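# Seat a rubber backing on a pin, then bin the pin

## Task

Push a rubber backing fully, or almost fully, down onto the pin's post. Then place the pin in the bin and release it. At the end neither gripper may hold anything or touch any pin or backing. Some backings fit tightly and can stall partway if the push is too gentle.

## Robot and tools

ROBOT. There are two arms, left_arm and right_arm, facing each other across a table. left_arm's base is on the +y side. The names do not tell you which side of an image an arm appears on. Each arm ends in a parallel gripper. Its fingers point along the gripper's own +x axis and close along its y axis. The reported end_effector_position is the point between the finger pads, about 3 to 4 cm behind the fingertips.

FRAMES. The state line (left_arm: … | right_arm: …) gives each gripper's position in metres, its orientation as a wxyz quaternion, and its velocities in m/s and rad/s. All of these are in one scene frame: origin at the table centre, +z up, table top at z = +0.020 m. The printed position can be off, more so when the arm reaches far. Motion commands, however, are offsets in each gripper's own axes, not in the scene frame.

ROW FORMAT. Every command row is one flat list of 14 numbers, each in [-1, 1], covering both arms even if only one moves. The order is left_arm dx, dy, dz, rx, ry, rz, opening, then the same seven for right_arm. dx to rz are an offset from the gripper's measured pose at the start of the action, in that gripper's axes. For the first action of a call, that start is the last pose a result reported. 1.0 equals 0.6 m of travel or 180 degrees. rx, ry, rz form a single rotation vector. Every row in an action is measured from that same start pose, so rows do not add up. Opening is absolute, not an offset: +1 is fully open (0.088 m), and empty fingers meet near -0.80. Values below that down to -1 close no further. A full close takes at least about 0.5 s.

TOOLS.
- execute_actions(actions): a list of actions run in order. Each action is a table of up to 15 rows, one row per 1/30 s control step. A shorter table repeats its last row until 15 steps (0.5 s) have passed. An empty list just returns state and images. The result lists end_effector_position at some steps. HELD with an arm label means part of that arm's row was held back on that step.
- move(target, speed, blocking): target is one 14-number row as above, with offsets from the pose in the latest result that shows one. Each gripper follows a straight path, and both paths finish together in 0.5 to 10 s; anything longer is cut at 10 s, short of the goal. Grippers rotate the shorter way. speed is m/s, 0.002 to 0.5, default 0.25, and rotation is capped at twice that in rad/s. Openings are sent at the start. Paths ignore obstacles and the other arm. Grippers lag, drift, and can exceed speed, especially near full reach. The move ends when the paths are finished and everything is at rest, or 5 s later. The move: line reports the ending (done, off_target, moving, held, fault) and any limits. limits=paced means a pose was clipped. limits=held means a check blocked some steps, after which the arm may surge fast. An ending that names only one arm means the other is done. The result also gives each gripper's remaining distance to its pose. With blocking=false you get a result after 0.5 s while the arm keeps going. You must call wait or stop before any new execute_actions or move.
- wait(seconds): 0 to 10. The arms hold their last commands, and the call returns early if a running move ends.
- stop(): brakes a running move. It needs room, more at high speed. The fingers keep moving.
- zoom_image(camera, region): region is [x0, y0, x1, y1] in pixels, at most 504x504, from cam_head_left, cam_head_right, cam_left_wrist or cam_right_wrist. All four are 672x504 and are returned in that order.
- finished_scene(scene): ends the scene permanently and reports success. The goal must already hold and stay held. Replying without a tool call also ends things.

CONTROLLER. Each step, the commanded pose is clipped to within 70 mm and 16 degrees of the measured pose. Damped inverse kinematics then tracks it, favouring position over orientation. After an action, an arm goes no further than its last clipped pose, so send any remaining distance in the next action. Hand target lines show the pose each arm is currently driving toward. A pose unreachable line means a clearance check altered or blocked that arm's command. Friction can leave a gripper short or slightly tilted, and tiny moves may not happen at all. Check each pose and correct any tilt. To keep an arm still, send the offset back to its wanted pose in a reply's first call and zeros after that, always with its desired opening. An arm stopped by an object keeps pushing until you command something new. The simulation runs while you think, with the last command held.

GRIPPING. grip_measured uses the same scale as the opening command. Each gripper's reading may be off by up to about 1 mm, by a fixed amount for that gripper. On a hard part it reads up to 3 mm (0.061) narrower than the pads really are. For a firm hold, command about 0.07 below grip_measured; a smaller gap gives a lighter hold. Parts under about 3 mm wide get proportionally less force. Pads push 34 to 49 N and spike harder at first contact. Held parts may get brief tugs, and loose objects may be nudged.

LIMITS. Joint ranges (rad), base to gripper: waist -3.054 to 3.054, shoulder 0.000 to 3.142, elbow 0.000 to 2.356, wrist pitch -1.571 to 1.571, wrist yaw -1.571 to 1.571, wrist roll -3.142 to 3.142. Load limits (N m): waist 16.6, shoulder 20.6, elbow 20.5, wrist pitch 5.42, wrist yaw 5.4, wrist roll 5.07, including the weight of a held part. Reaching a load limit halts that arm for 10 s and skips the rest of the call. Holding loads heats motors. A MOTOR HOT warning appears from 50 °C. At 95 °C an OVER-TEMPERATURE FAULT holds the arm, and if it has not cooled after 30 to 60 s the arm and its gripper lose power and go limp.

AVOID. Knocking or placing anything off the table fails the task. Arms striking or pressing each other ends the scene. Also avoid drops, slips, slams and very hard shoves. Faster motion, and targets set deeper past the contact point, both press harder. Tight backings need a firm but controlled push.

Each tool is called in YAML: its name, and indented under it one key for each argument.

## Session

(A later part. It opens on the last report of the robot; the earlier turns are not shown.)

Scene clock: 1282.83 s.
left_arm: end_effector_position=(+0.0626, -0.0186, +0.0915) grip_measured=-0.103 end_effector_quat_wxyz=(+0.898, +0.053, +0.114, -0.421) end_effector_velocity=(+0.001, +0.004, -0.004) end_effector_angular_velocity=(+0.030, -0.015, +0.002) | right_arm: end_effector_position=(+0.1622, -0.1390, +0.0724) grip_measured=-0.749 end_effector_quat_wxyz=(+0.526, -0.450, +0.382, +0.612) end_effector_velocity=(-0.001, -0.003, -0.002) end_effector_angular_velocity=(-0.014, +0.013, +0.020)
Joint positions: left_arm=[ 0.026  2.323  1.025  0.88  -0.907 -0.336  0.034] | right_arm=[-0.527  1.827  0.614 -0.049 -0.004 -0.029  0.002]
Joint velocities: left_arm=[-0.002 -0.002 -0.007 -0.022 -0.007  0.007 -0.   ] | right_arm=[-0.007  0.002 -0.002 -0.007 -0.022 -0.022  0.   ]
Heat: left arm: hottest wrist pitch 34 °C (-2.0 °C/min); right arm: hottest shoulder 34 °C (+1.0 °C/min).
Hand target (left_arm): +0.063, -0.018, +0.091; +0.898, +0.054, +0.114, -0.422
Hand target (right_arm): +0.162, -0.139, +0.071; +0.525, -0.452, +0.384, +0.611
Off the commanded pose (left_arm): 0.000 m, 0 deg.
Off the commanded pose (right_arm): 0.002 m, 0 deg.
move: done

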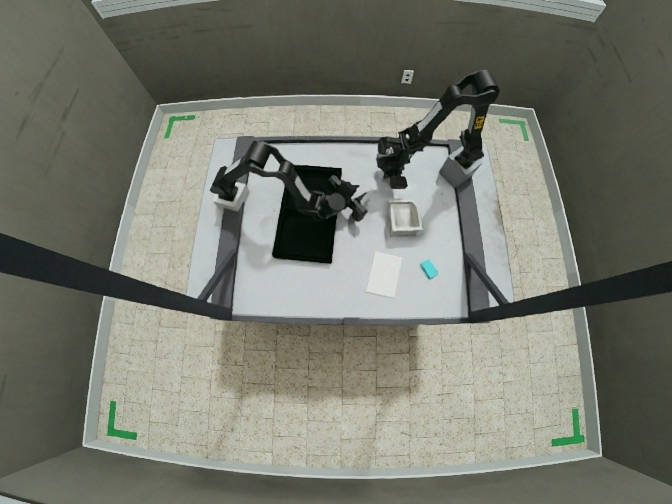

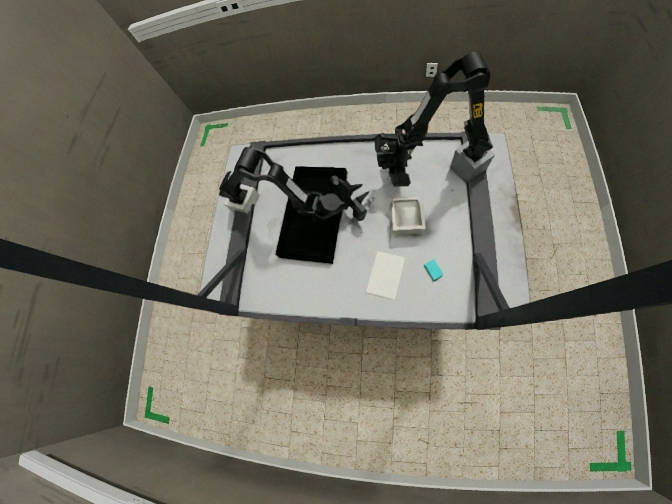

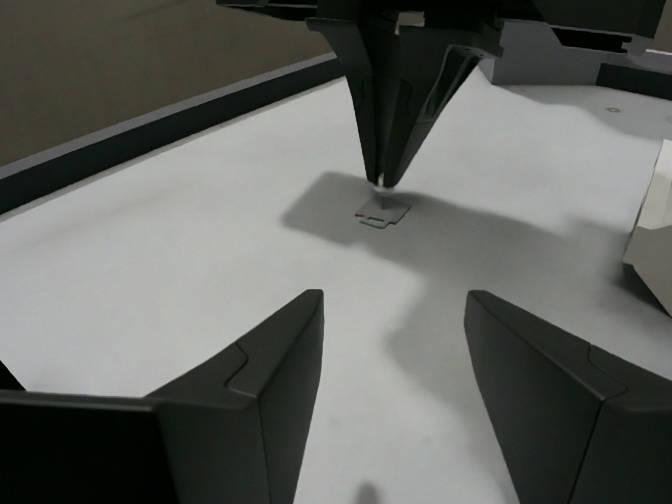

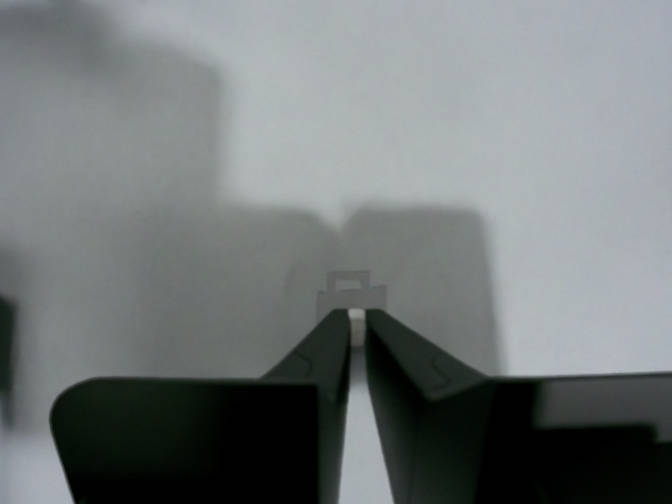

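move:
  target: [0,0,0,0,0,0,-0.1, 0.0076,0.0017,-0.00225,-0.001,0.0014,0.0003,-0.76]
  speed: 0.01

zoom_image:
  camera: "cam_left_wrist"
  region: [363, 172, 403, 212]

zoom_image:
  camera: "cam_right_wrist"
  region: [305, 260, 405, 355]

Scene clock: 1365.10 s.
left_arm: end_effector_position=(+0.0627, -0.0186, +0.0916) grip_measured=-0.103 end_effector_quat_wxyz=(+0.898, +0.053, +0.114, -0.421) end_effector_velocity=(+0.001, +0.004, -0.004) end_effector_angular_velocity=(+0.021, -0.004, +0.006) | right_arm: end_effector_position=(+0.1618, -0.1381, +0.0702) grip_measured=-0.749 end_effector_quat_wxyz=(+0.527, -0.449, +0.381, +0.613) end_effector_velocity=(-0.000, -0.003, -0.002) end_effector_angular_velocity=(-0.013, +0.003, +0.007)
Joint positions: left_arm=[ 0.026  2.323  1.025  0.881 -0.908 -0.336  0.034] | right_arm=[-0.527  1.838  0.614 -0.036 -0.004 -0.029  0.002]
Joint velocities: left_arm=[-0.002 -0.002 -0.007 -0.022 -0.007 -0.007 -0.   ] | right_arm=[-0.002  0.002 -0.002 -0.007 -0.007 -0.007 -0.   ]
Heat: left arm: hottest shoulder 40 °C (+4.0 °C/min); right arm: hottest shoulder 32 °C (-1.0 °C/min).
Hand target (left_arm): +0.063, -0.019, +0.092; +0.898, +0.053, +0.114, -0.421
Hand target (right_arm): +0.161, -0.139, +0.068; +0.525, -0.452, +0.382, +0.612
Off the commanded pose (left_arm): 0.000 m, 0 deg.
Off the commanded pose (right_arm): 0.003 m, 0 deg.
move: done

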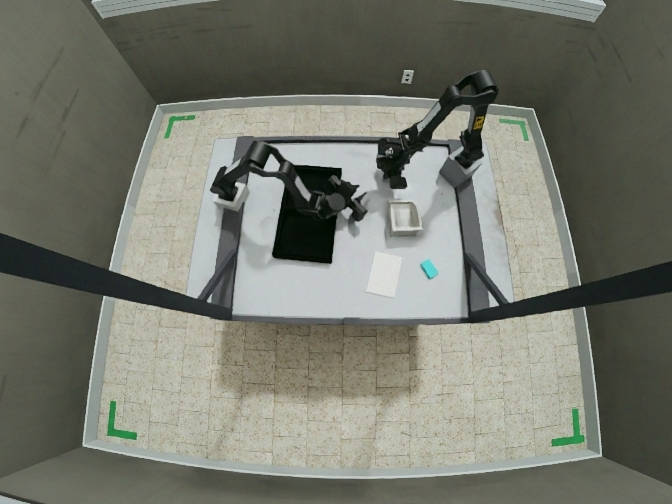

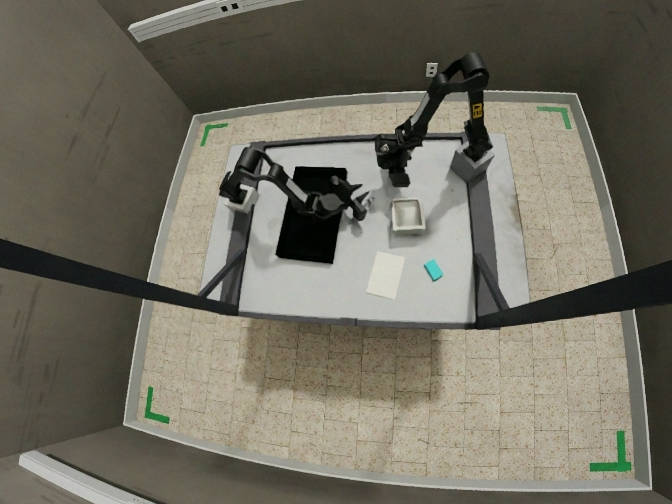

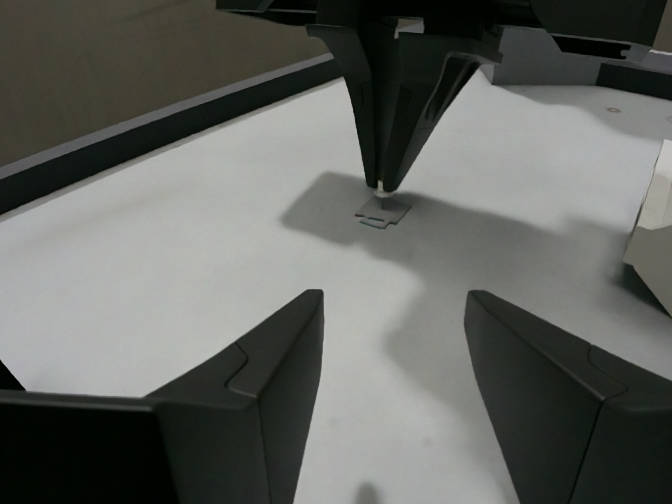

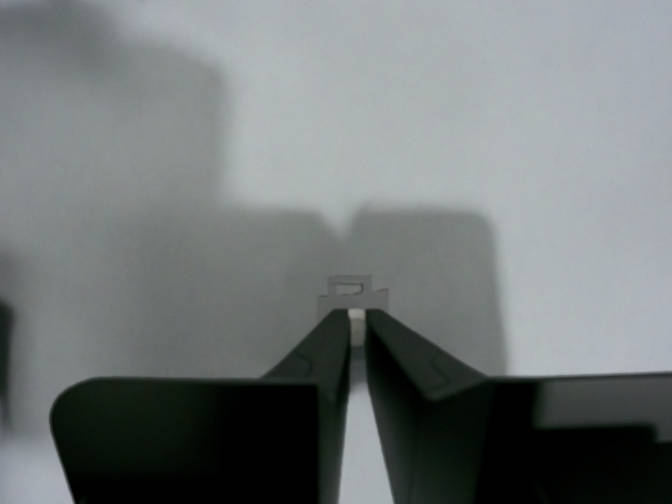

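Region (363, 172, 403, 212) of cam_left_wrist's 672x504 image, scaled by 12.600, with more detail than that image has.

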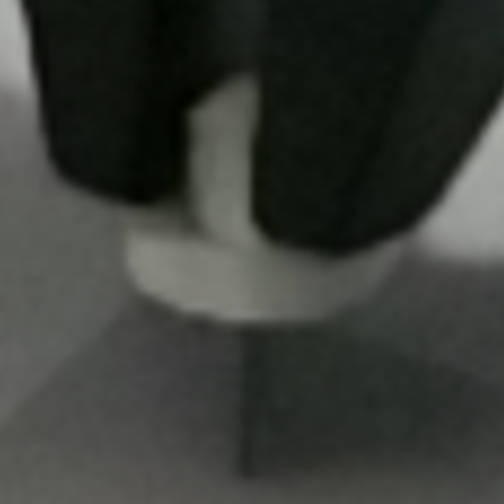

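Region (305, 260, 405, 355) of cam_right_wrist's 672x504 image, scaled by 5.040, with more detail than that image has; it fills the top 479 rows of this view, and the rest is white.

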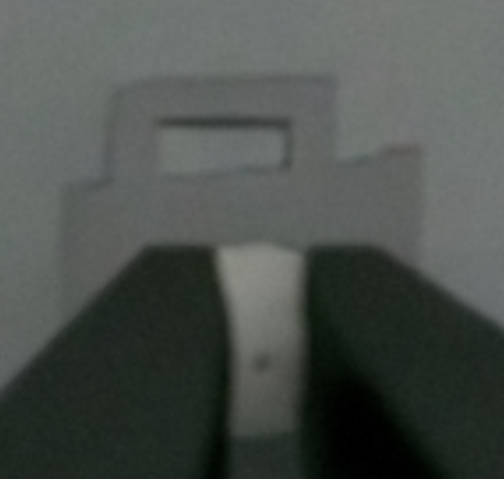

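execute_actions:
  actions:
    - [[0,0,0,0,0,0,-0.1, 0.0044,0,-0.0029,0,0.0021,0,-0.76],[0,0,0,0,0,0,-0.1, 0.0050,0,-0.0031,0,0.0022,0,-0.76],[0,0,0,0,0,0,-0.1, 0.0057,0,-0.0033,0,0.0023,0,-0.76],[0,0,0,0,0,0,-0.1, 0.0063,0,-0.0035,0,0.0024,0,-0.76],[0,0,0,0,0,0,-0.1, 0.0070,0,-0.0037,0,0.0025,0,-0.76],[0,0,0,0,0,0,-0.1, 0.0077,0,-0.0039,0,0.0027,0,-0.76],[0,0,0,0,0,0,-0.1, 0.0083,0,-0.0040,0,0.0028,0,-0.76],[0,0,0,0,0,0,-0.1, 0.0090,0,-0.0042,0,0.0029,0,-0.76],[0,0,0,0,0,0,-0.1, 0.0096,0,-0.0044,0,0.0030,0,-0.76],[0,0,0,0,0,0,-0.1, 0.0103,0,-0.0046,0,0.0031,0,-0.76],[0,0,0,0,0,0,-0.1, 0.0109,0,-0.0048,0,0.0032,0,-0.76],[0,0,0,0,0,0,-0.1, 0.0116,0,-0.0050,0,0.0033,0,-0.76]]

wait:
  seconds: 0.5

zoom_image:
  camera: "cam_left_wrist"
  region: [353, 172, 413, 232]

zoom_image:
  camera: "cam_right_wrist"
  region: [305, 260, 405, 355]

Scene clock: 1447.43 s.
left_arm: end_effector_position=(+0.0627, -0.0186, +0.0916) grip_measured=-0.103 end_effector_quat_wxyz=(+0.898, +0.053, +0.114, -0.421) end_effector_velocity=(-0.000, +0.002, -0.000) end_effector_angular_velocity=(-0.007, +0.012, +0.010) | right_arm: end_effector_position=(+0.1618, -0.1375, +0.0660) grip_measured=-0.749 end_effector_quat_wxyz=(+0.526, -0.449, +0.382, +0.613) end_effector_velocity=(+0.001, +0.000, -0.001) end_effector_angular_velocity=(+0.002, +0.005, +0.002)
Joint positions: left_arm=[ 0.026  2.323  1.025  0.881 -0.908 -0.336  0.034] | right_arm=[-0.527  1.857  0.614 -0.018 -0.004 -0.029  0.002]
Joint velocities: left_arm=[-0.002 -0.002 -0.002 -0.007 -0.007 -0.022 -0.   ] | right_arm=[-0.007  0.002 -0.002  0.007 -0.007 -0.007  0.   ]
Heat: left arm: hottest shoulder 41 °C (+1.0 °C/min); right arm: hottest shoulder 32 °C (+0.0 °C/min).
Hand target (left_arm): +0.063, -0.019, +0.092; +0.898, +0.053, +0.114, -0.421
Hand target (right_arm): +0.162, -0.139, +0.063; +0.525, -0.452, +0.384, +0.611
Off the commanded pose (left_arm): 0.000 m, 0 deg.
Off the commanded pose (right_arm): 0.004 m, 1 deg.
Step readings (end_effector_position):
0: left_arm (+0.0627, -0.0186, +0.0916) | right_arm (+0.1618, -0.1381, +0.0701)
1: left_arm (+0.0627, -0.0186, +0.0916) | right_arm (+0.1618, -0.1381, +0.0700)
2: left_arm (+0.0627, -0.0186, +0.0916) | right_arm (+0.1618, -0.1380, +0.0699)
4: left_arm (+0.0627, -0.0186, +0.0916) | right_arm (+0.1618, -0.1379, +0.0694)
8: left_arm (+0.0627, -0.0186, +0.0916) | right_arm (+0.1618, -0.1380, +0.0678)
15: end_effector_position above

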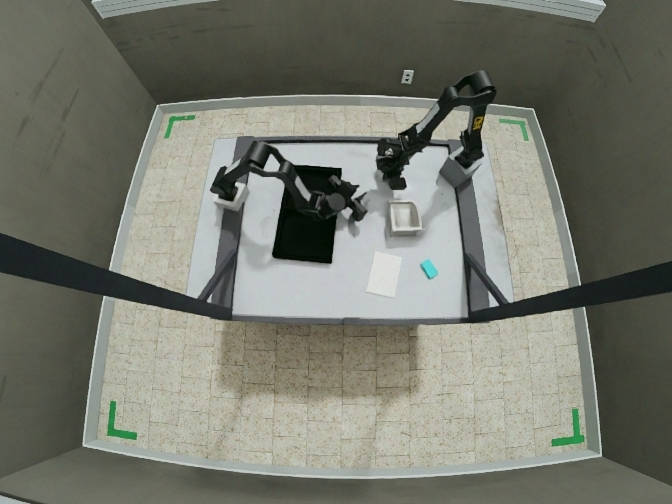

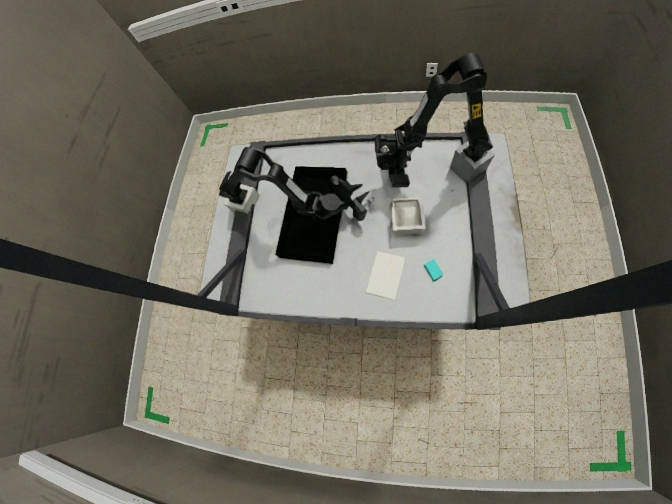

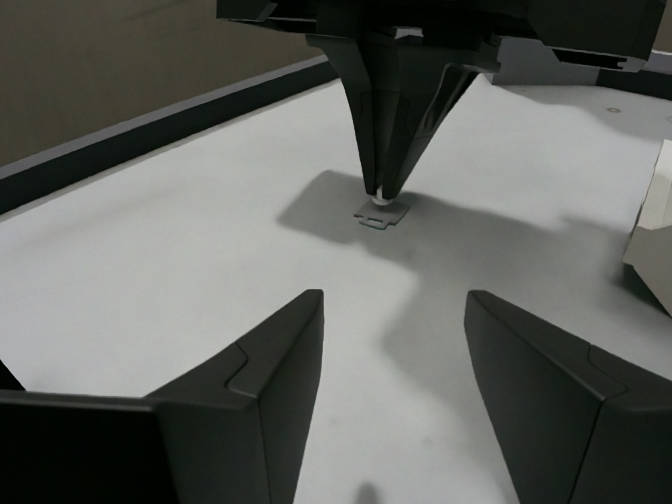

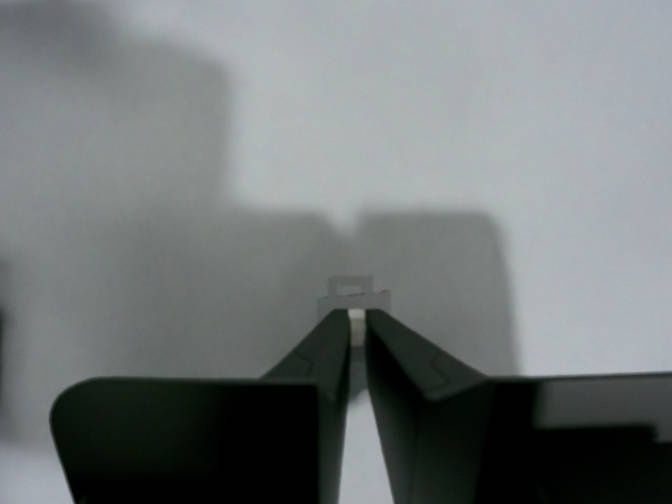

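Scene clock: 1447.93 s.
left_arm: end_effector_position=(+0.0627, -0.0186, +0.0916) grip_measured=-0.103 end_effector_quat_wxyz=(+0.898, +0.053, +0.114, -0.421) end_effector_velocity=(-0.000, +0.001, +0.002) end_effector_angular_velocity=(-0.003, +0.002, +0.006) | right_arm: end_effector_position=(+0.1618, -0.1375, +0.0660) grip_measured=-0.749 end_effector_quat_wxyz=(+0.526, -0.449, +0.381, +0.613) end_effector_velocity=(+0.002, -0.005, -0.001) end_effector_angular_velocity=(-0.022, -0.002, +0.016)
Joint positions: left_arm=[ 0.026  2.323  1.025  0.881 -0.908 -0.336  0.034] | right_arm=[-0.527  1.858  0.614 -0.017 -0.004 -0.029  0.002]
Joint velocities: left_arm=[-0.002 -0.007 -0.002 -0.007 -0.007 -0.007 -0.   ] | right_arm=[-0.007 -0.002 -0.002 -0.022 -0.007 -0.022  0.   ]
Heat: left arm: hottest shoulder 41 °C (+1.0 °C/min); right arm: hottest shoulder 32 °C (+0.0 °C/min).
Hand target (left_arm): +0.063, -0.019, +0.092; +0.898, +0.053, +0.114, -0.421
Hand target (right_arm): +0.162, -0.139, +0.063; +0.525, -0.452, +0.384, +0.611
Off the commanded pose (left_arm): 0.000 m, 0 deg.
Off the commanded pose (right_arm): 0.004 m, 1 deg.
wait: 0.50 s; at rest by 0.17 s

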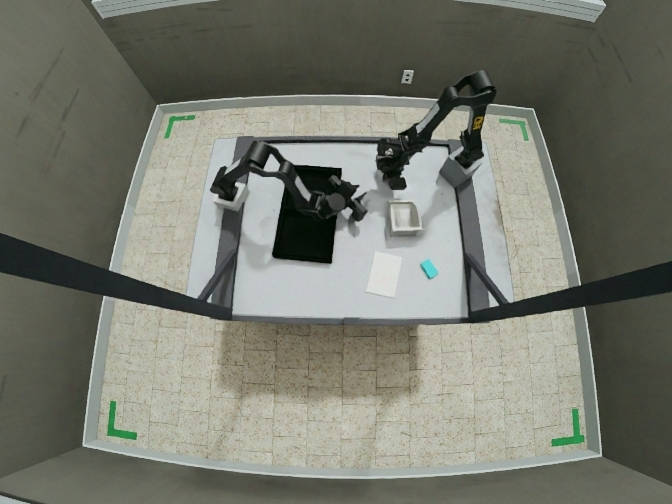

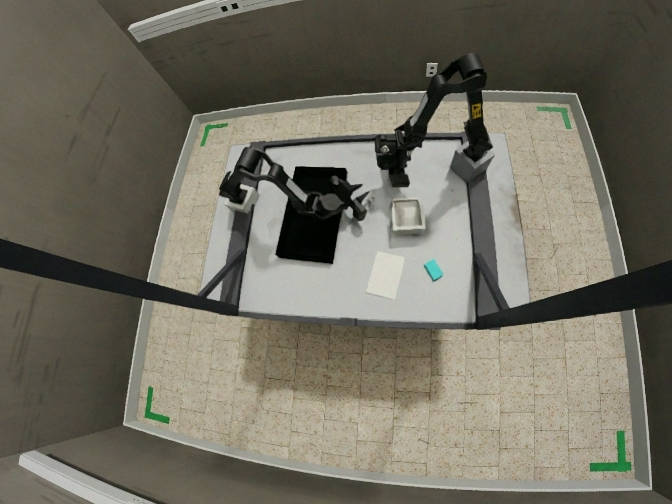

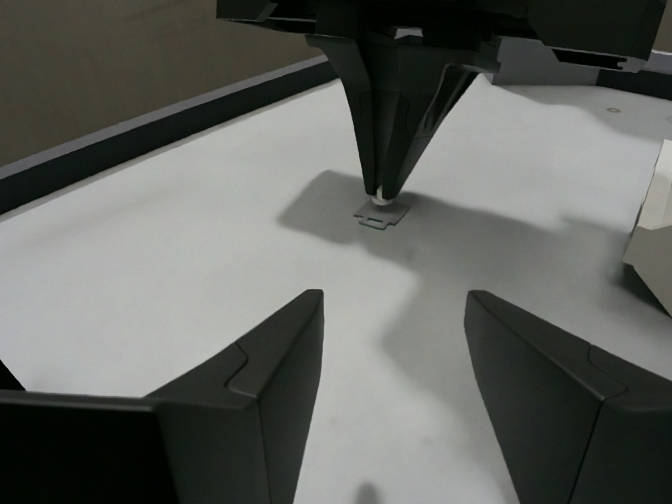

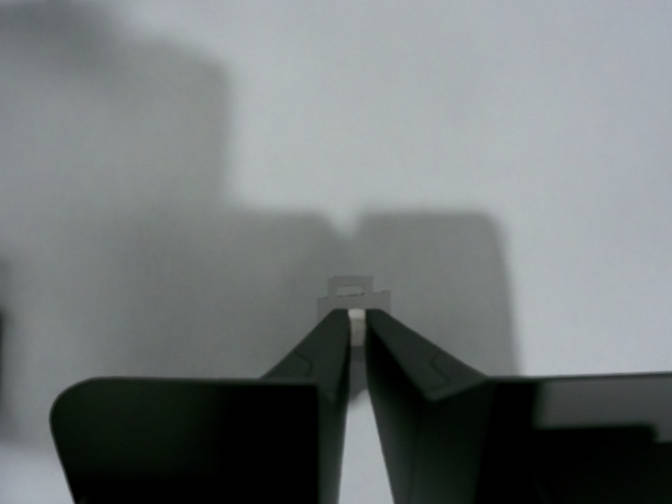

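Region (353, 172, 413, 232) of cam_left_wrist's 672x504 image, scaled by 8.400, with more detail than that image has.

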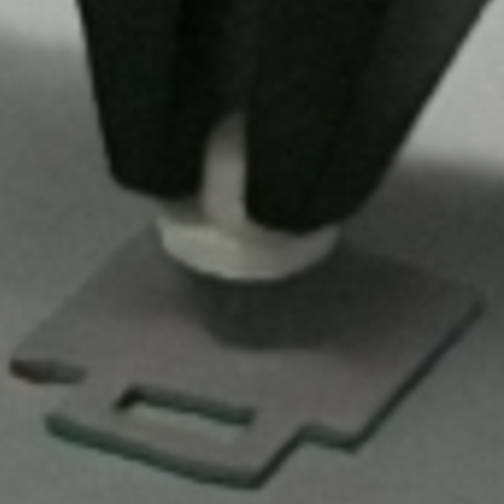

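Region (305, 260, 405, 355) of cam_right_wrist's 672x504 image, scaled by 5.040, with more detail than that image has; it fills the top 479 rows of this view, and the rest is white.

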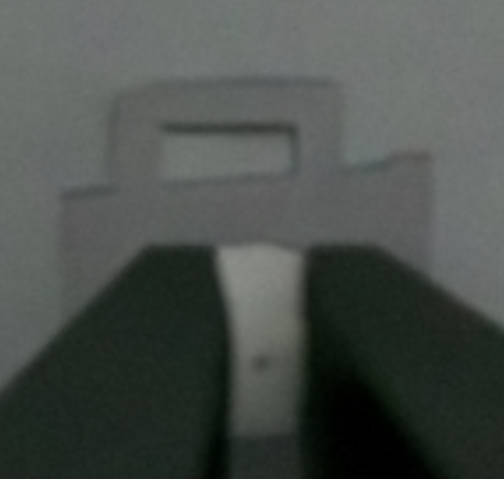

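move:
  target: [0,0,0,0,0,0,-0.1, 0.0184,0,-0.0135,0,0.0099,0,-0.76]
  speed: 0.008

zoom_image:
  camera: "cam_left_wrist"
  region: [353, 172, 413, 232]

zoom_image:
  camera: "cam_right_wrist"
  region: [305, 260, 405, 355]

Scene clock: 1490.87 s.
left_arm: end_effector_position=(+0.0625, -0.0186, +0.0916) grip_measured=-0.103 end_effector_quat_wxyz=(+0.898, +0.053, +0.114, -0.421) end_effector_velocity=(+0.000, +0.003, -0.005) end_effector_angular_velocity=(+0.030, -0.015, +0.002) | right_arm: end_effector_position=(+0.1613, -0.1337, +0.0634) grip_measured=-0.749 end_effector_quat_wxyz=(+0.528, -0.447, +0.379, +0.614) end_effector_velocity=(-0.003, -0.000, -0.001) end_effector_angular_velocity=(+0.001, +0.014, +0.025)
Joint positions: left_arm=[ 0.026  2.323  1.025  0.881 -0.908 -0.336  0.034] | right_arm=[-0.527  1.877  0.621  0.002 -0.004 -0.029  0.002]
Joint velocities: left_arm=[-0.002  0.002 -0.002 -0.022 -0.007  0.007 -0.   ] | right_arm=[-0.002  0.002 -0.002  0.007 -0.022 -0.022  0.   ]
Heat: left arm: hottest shoulder 42 °C (+1.0 °C/min); right arm: hottest shoulder 31 °C (-1.0 °C/min).
Hand target (left_arm): +0.063, -0.019, +0.092; +0.898, +0.053, +0.114, -0.421
Hand target (right_arm): +0.163, -0.142, +0.054; +0.521, -0.459, +0.390, +0.606
Off the commanded pose (left_arm): 0.000 m, 0 deg.
Off the commanded pose (right_arm): 0.013 m, 2 deg.
move: off_target (right_arm)

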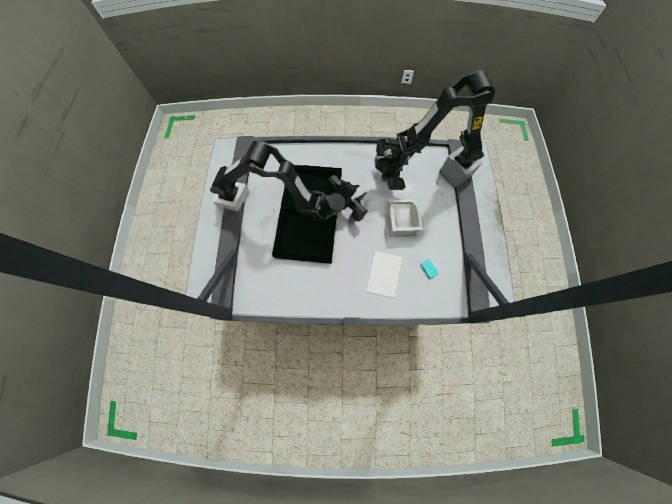

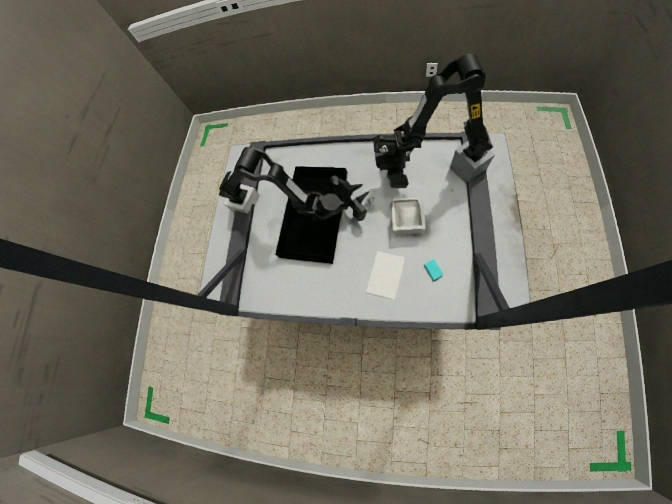

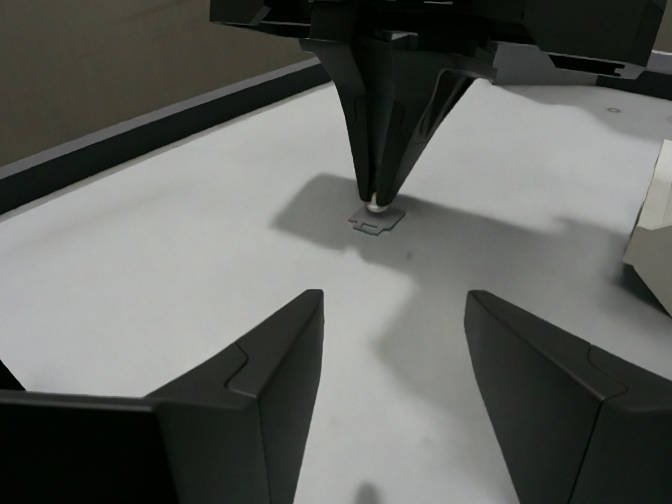

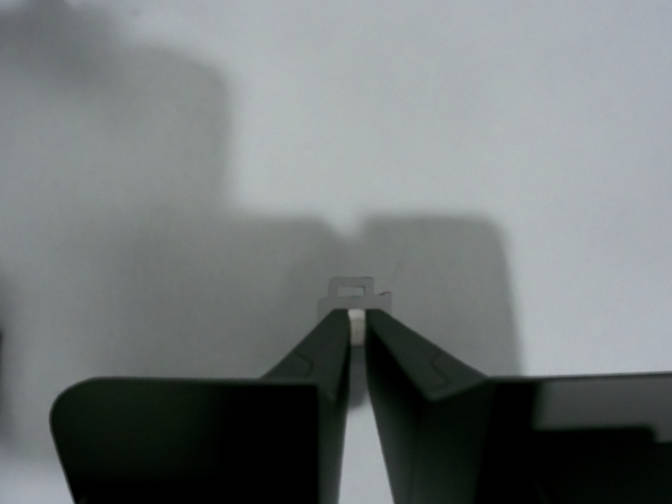

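Region (353, 172, 413, 232) of cam_left_wrist's 672x504 image, scaled by 8.400, with more detail than that image has.

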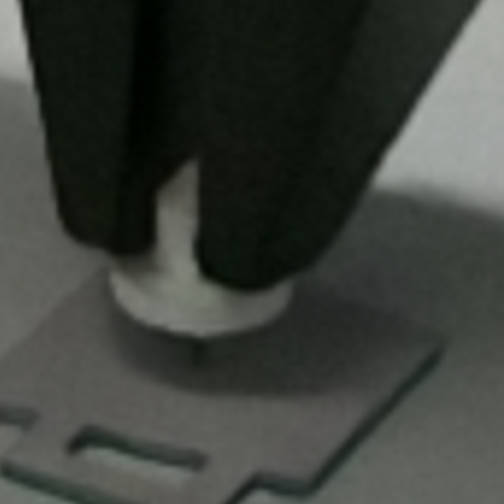

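Region (305, 260, 405, 355) of cam_right_wrist's 672x504 image, scaled by 5.040, with more detail than that image has; it fills the top 479 rows of this view, and the rest is white.

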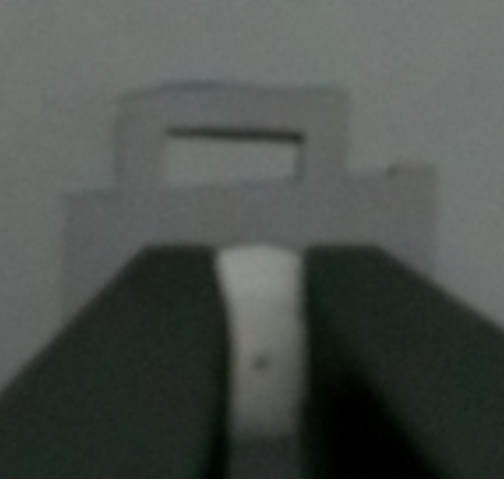

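move:
  target: [0,0,0,0,0,0,-0.1, 0.0213,0.0018,-0.0598,0.0004,0.0366,0.0013,-0.78]
  speed: 0.015

zoom_image:
  camera: "cam_left_wrist"
  region: [340, 170, 420, 245]

Scene clock: 1560.93 s.
left_arm: end_effector_position=(+0.0625, -0.0186, +0.0916) grip_measured=-0.103 end_effector_quat_wxyz=(+0.898, +0.053, +0.114, -0.421) end_effector_velocity=(-0.004, +0.003, -0.004) end_effector_angular_velocity=(+0.022, +0.001, -0.012) | right_arm: end_effector_position=(+0.1619, -0.1383, +0.0592) grip_measured=-0.764 end_effector_quat_wxyz=(+0.523, -0.454, +0.385, +0.610) end_effector_velocity=(-0.002, +0.001, +0.001) end_effector_angular_velocity=(+0.007, +0.002, +0.026)
Joint positions: left_arm=[ 0.026  2.323  1.025  0.881 -0.908 -0.336  0.034] | right_arm=[-0.527  1.888  0.619 -0.007 -0.004 -0.029  0.002]
Joint velocities: left_arm=[-0.007 -0.002 -0.007 -0.022  0.007 -0.007 -0.   ] | right_arm=[ 0.002 -0.002 -0.002  0.007 -0.007 -0.022 -0.   ]
Heat: left arm: hottest shoulder 43 °C (+1.0 °C/min); right arm: hottest wrist pitch 29 °C (-2.0 °C/min).
Hand target (left_arm): +0.063, -0.019, +0.092; +0.898, +0.053, +0.114, -0.421
Hand target (right_arm): +0.165, -0.164, +0.042; +0.504, -0.481, +0.411, +0.588
Off the commanded pose (left_arm): 0.000 m, 0 deg.
Off the commanded pose (right_arm): 0.032 m, 5 deg.
move: off_target (right_arm)

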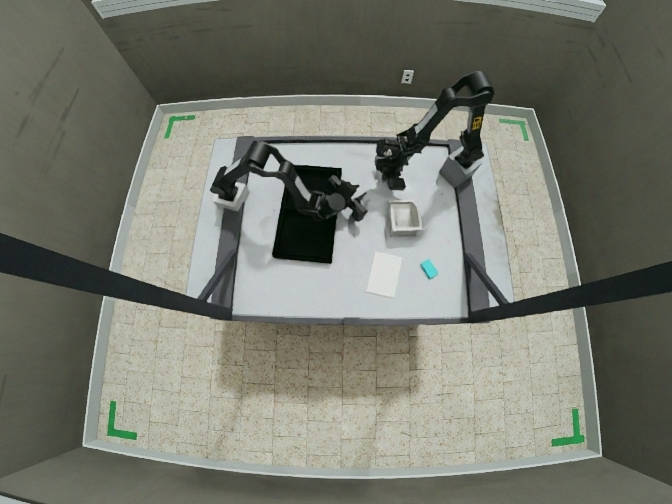

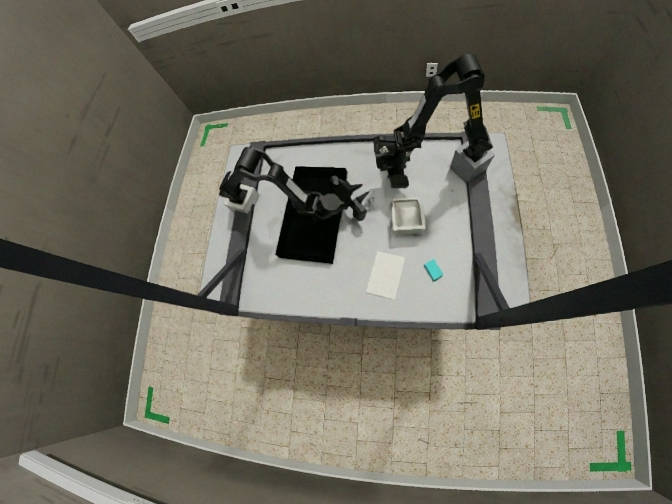

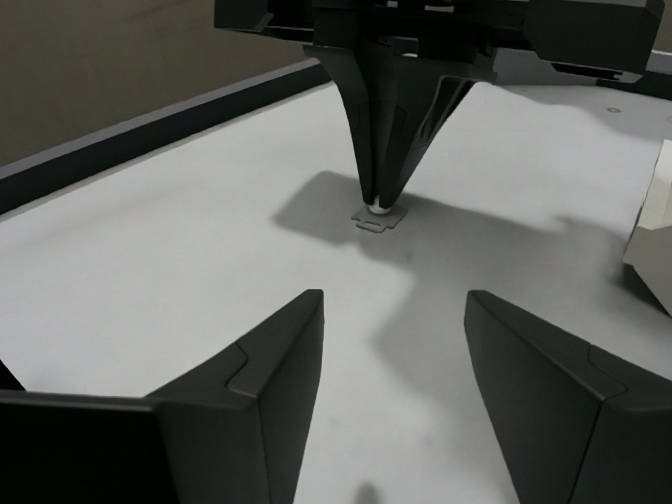

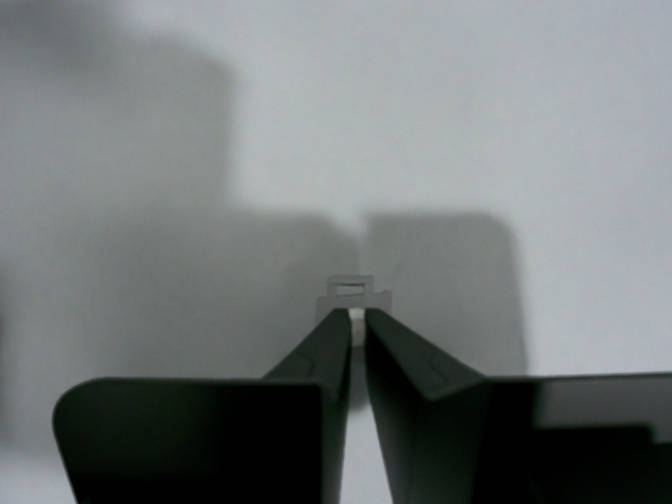

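Region (340, 170, 420, 245) of cam_left_wrist's 672x504 image, scaled by 6.300, with more detail than that image has; it fills the top 472 rows of this view, and the rest is white.

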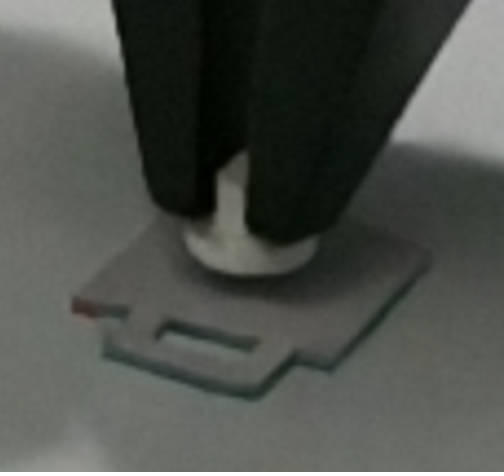

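execute_actions:
  actions:
    - [[0,0,0,0,0,0,-0.1, 0.0158,0.0016,-0.0512,0.0004,0.0308,0.0010,-0.78],[0,0,0,0,0,0,-0.1, 0.0166,0.0017,-0.0527,0.0004,0.0317,0.0011,-0.78],[0,0,0,0,0,0,-0.1, 0.0175,0.0017,-0.0543,0.0004,0.0326,0.0011,-0.78],[0,0,0,0,0,0,-0.1, 0.0183,0.0018,-0.0559,0.0004,0.0336,0.0011,-0.78],[0,0,0,0,0,0,-0.1, 0.0192,0.0018,-0.0574,0.0004,0.0345,0.0012,-0.78],[0,0,0,0,0,0,-0.1, 0.0201,0.0019,-0.0590,0.0004,0.0354,0.0012,-0.78],[0,0,0,0,0,0,-0.1, 0.0209,0.0019,-0.0606,0.0004,0.0363,0.0012,-0.78],[0,0,0,0,0,0,-0.1, 0.0218,0.0020,-0.0621,0.0004,0.0372,0.0013,-0.78],[0,0,0,0,0,0,-0.1, 0.0226,0.0020,-0.0637,0.0004,0.0381,0.0013,-0.78],[0,0,0,0,0,0,-0.1, 0.0235,0.0021,-0.0653,0.0004,0.0390,0.0013,-0.78],[0,0,0,0,0,0,-0.1, 0.0244,0.0021,-0.0668,0.0005,0.0399,0.0014,-0.78],[0,0,0,0,0,0,-0.1, 0.0252,0.0022,-0.0684,0.0005,0.0409,0.0014,-0.78],[0,0,0,0,0,0,-0.1, 0.0261,0.0022,-0.0700,0.0005,0.0418,0.0014,-0.78],[0,0,0,0,0,0,-0.1, 0.0269,0.0023,-0.0715,0.0005,0.0427,0.0015,-0.78],[0,0,0,0,0,0,-0.1, 0.0278,0.0023,-0.0731,0.0005,0.0436,0.0015,-0.78]]

wait:
  seconds: 0.7

zoom_image:
  camera: "cam_left_wrist"
  region: [340, 170, 420, 245]

zoom_image:
  camera: "cam_right_wrist"
  region: [305, 260, 405, 355]

Scene clock: 1597.87 s.
left_arm: end_effector_position=(+0.0625, -0.0186, +0.0916) grip_measured=-0.103 end_effector_quat_wxyz=(+0.898, +0.053, +0.114, -0.421) end_effector_velocity=(-0.000, +0.000, +0.001) end_effector_angular_velocity=(-0.003, +0.002, +0.006) | right_arm: end_effector_position=(+0.1620, -0.1397, +0.0575) grip_measured=-0.764 end_effector_quat_wxyz=(+0.522, -0.456, +0.388, +0.608) end_effector_velocity=(+0.000, -0.006, -0.008) end_effector_angular_velocity=(-0.027, +0.002, +0.007)
Joint positions: left_arm=[ 0.026  2.323  1.025  0.881 -0.908 -0.336  0.034] | right_arm=[-0.527  1.894  0.619 -0.009 -0.004 -0.029  0.002]
Joint velocities: left_arm=[-0.002 -0.002  0.002 -0.007 -0.007 -0.007  0.   ] | right_arm=[-0.002  0.027 -0.007  0.007 -0.007 -0.007  0.   ]
Heat: left arm: hottest shoulder 43 °C (+1.0 °C/min); right arm: hottest wrist pitch 28 °C (-1.0 °C/min).
Hand target (left_arm): +0.063, -0.019, +0.092; +0.898, +0.053, +0.114, -0.421
Hand target (right_arm): +0.167, -0.176, +0.035; +0.495, -0.493, +0.422, +0.578
Off the commanded pose (left_arm): 0.000 m, 0 deg.
Off the commanded pose (right_arm): 0.045 m, 7 deg.
Step readings (end_effector_position):
0: left_arm (+0.0625, -0.0186, +0.0916) | right_arm (+0.1619, -0.1383, +0.0592)
1: left_arm (+0.0625, -0.0186, +0.0916) | right_arm (+0.1619, -0.1383, +0.0592)
2: left_arm (+0.0625, -0.0186, +0.0916) | right_arm (+0.1619, -0.1384, +0.0592)
4: left_arm (+0.0625, -0.0186, +0.0916) | right_arm (+0.1619, -0.1386, +0.0591)
8: left_arm (+0.0625, -0.0186, +0.0916) | right_arm (+0.1619, -0.1390, +0.0587)
15: end_effector_position above

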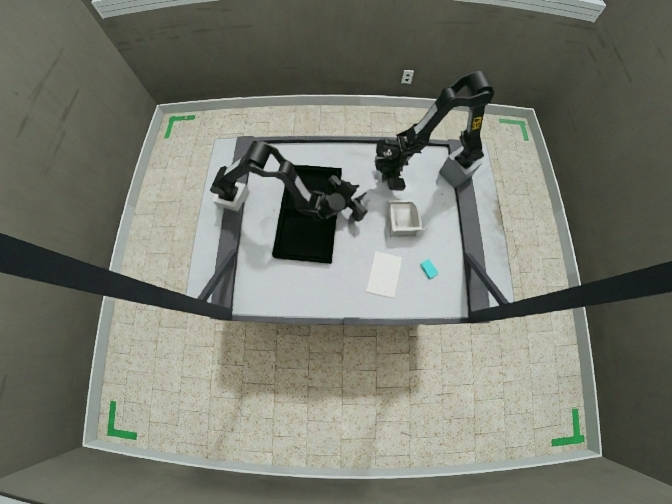

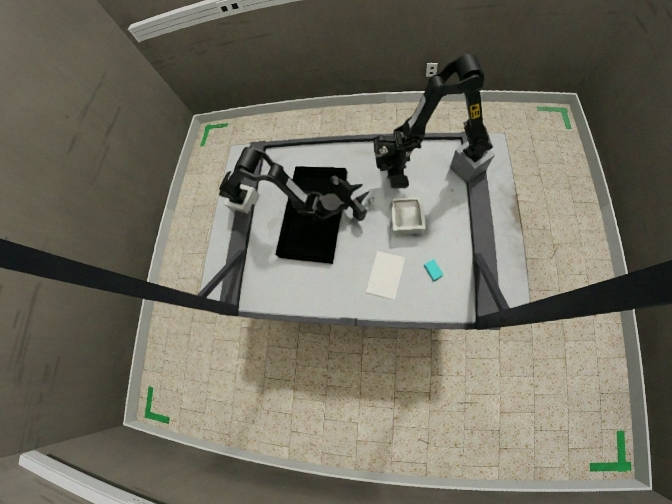

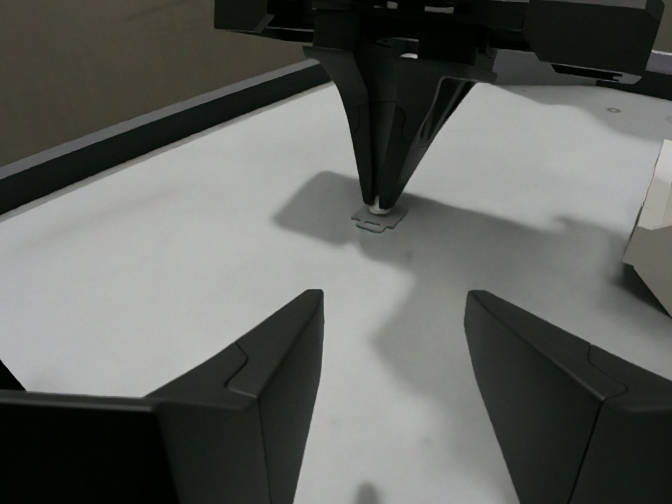

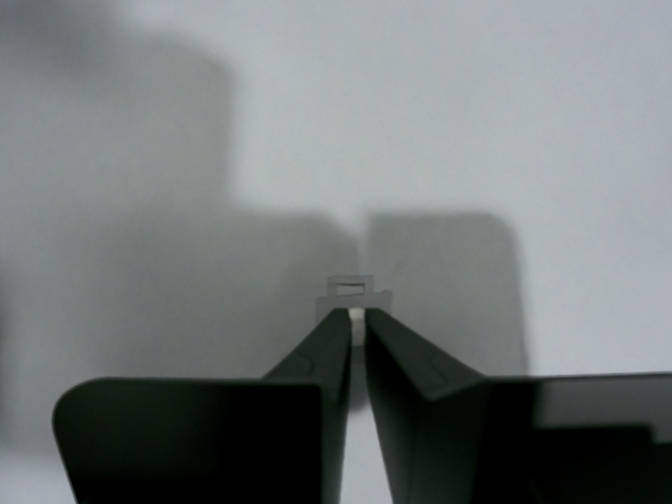

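Scene clock: 1598.57 s.
left_arm: end_effector_position=(+0.0625, -0.0186, +0.0916) grip_measured=-0.103 end_effector_quat_wxyz=(+0.898, +0.053, +0.114, -0.421) end_effector_velocity=(-0.000, +0.002, -0.000) end_effector_angular_velocity=(+0.002, +0.001, +0.006) | right_arm: end_effector_position=(+0.1621, -0.1399, +0.0572) grip_measured=-0.764 end_effector_quat_wxyz=(+0.522, -0.456, +0.388, +0.607) end_effector_velocity=(-0.000, +0.001, +0.001) end_effector_angular_velocity=(+0.006, +0.010, -0.007)
Joint positions: left_arm=[ 0.026  2.323  1.025  0.881 -0.908 -0.336  0.034] | right_arm=[-0.527  1.895  0.619 -0.009 -0.004 -0.029  0.002]
Joint velocities: left_arm=[-0.002 -0.002 -0.002 -0.007 -0.007 -0.007 -0.   ] | right_arm=[-0.002 -0.002 -0.002  0.007 -0.007  0.007 -0.   ]
Heat: left arm: hottest shoulder 43 °C (+1.0 °C/min); right arm: hottest wrist pitch 28 °C (-1.0 °C/min).
Hand target (left_arm): +0.063, -0.019, +0.092; +0.898, +0.053, +0.114, -0.421
Hand target (right_arm): +0.167, -0.176, +0.035; +0.495, -0.493, +0.422, +0.578
Off the commanded pose (left_arm): 0.000 m, 0 deg.
Off the commanded pose (right_arm): 0.044 m, 7 deg.
wait: 0.70 s; at rest by 0.17 s

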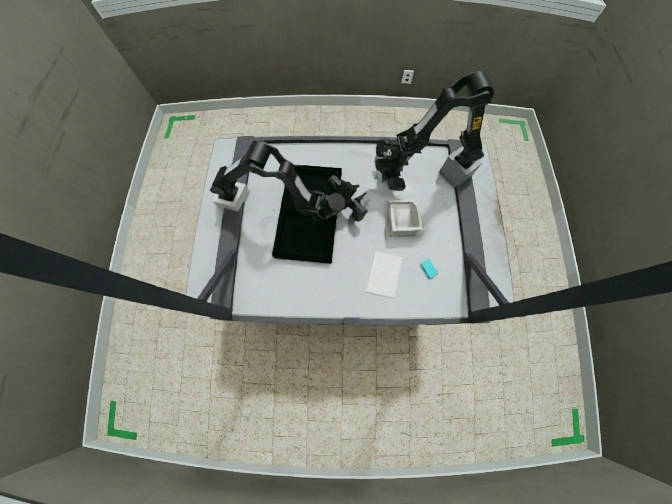

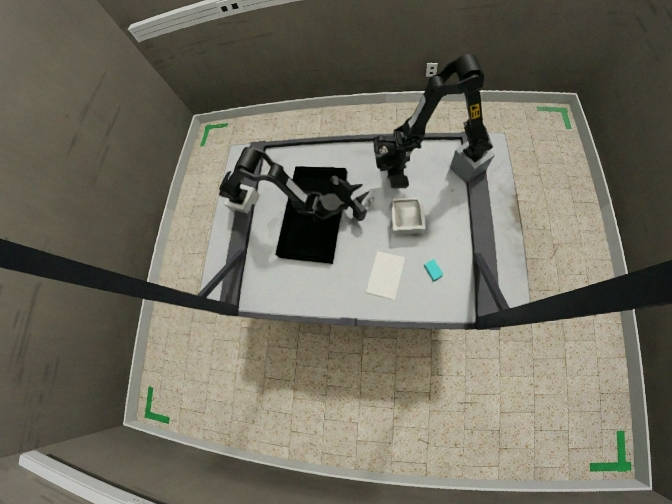

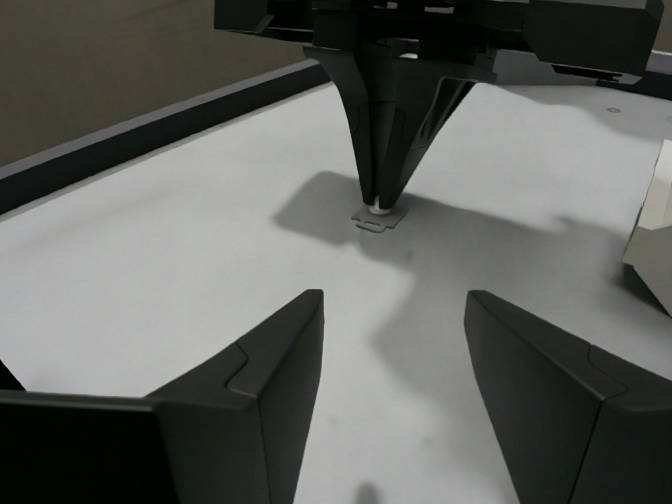

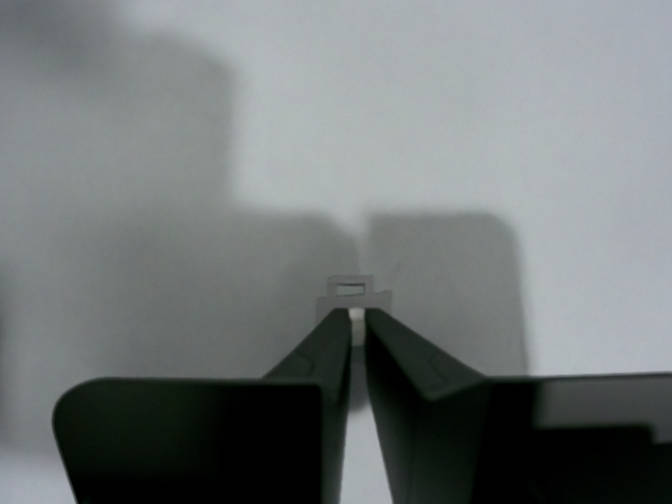

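Region (340, 170, 420, 245) of cam_left_wrist's 672x504 image, scaled by 6.300, with more detail than that image has; it fills the top 472 rows of this view, and the rest is white.

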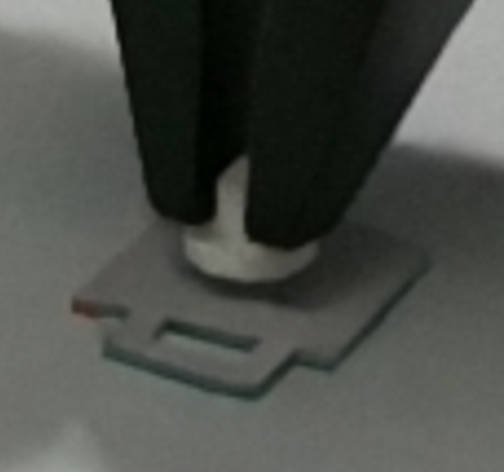

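Region (305, 260, 405, 355) of cam_right_wrist's 672x504 image, scaled by 5.040, with more detail than that image has; it fills the top 479 rows of this view, and the rest is white.

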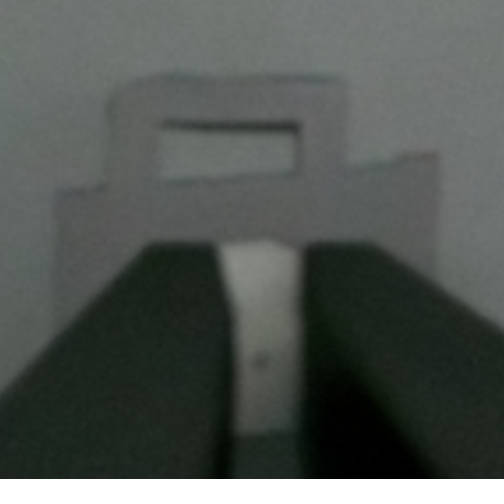

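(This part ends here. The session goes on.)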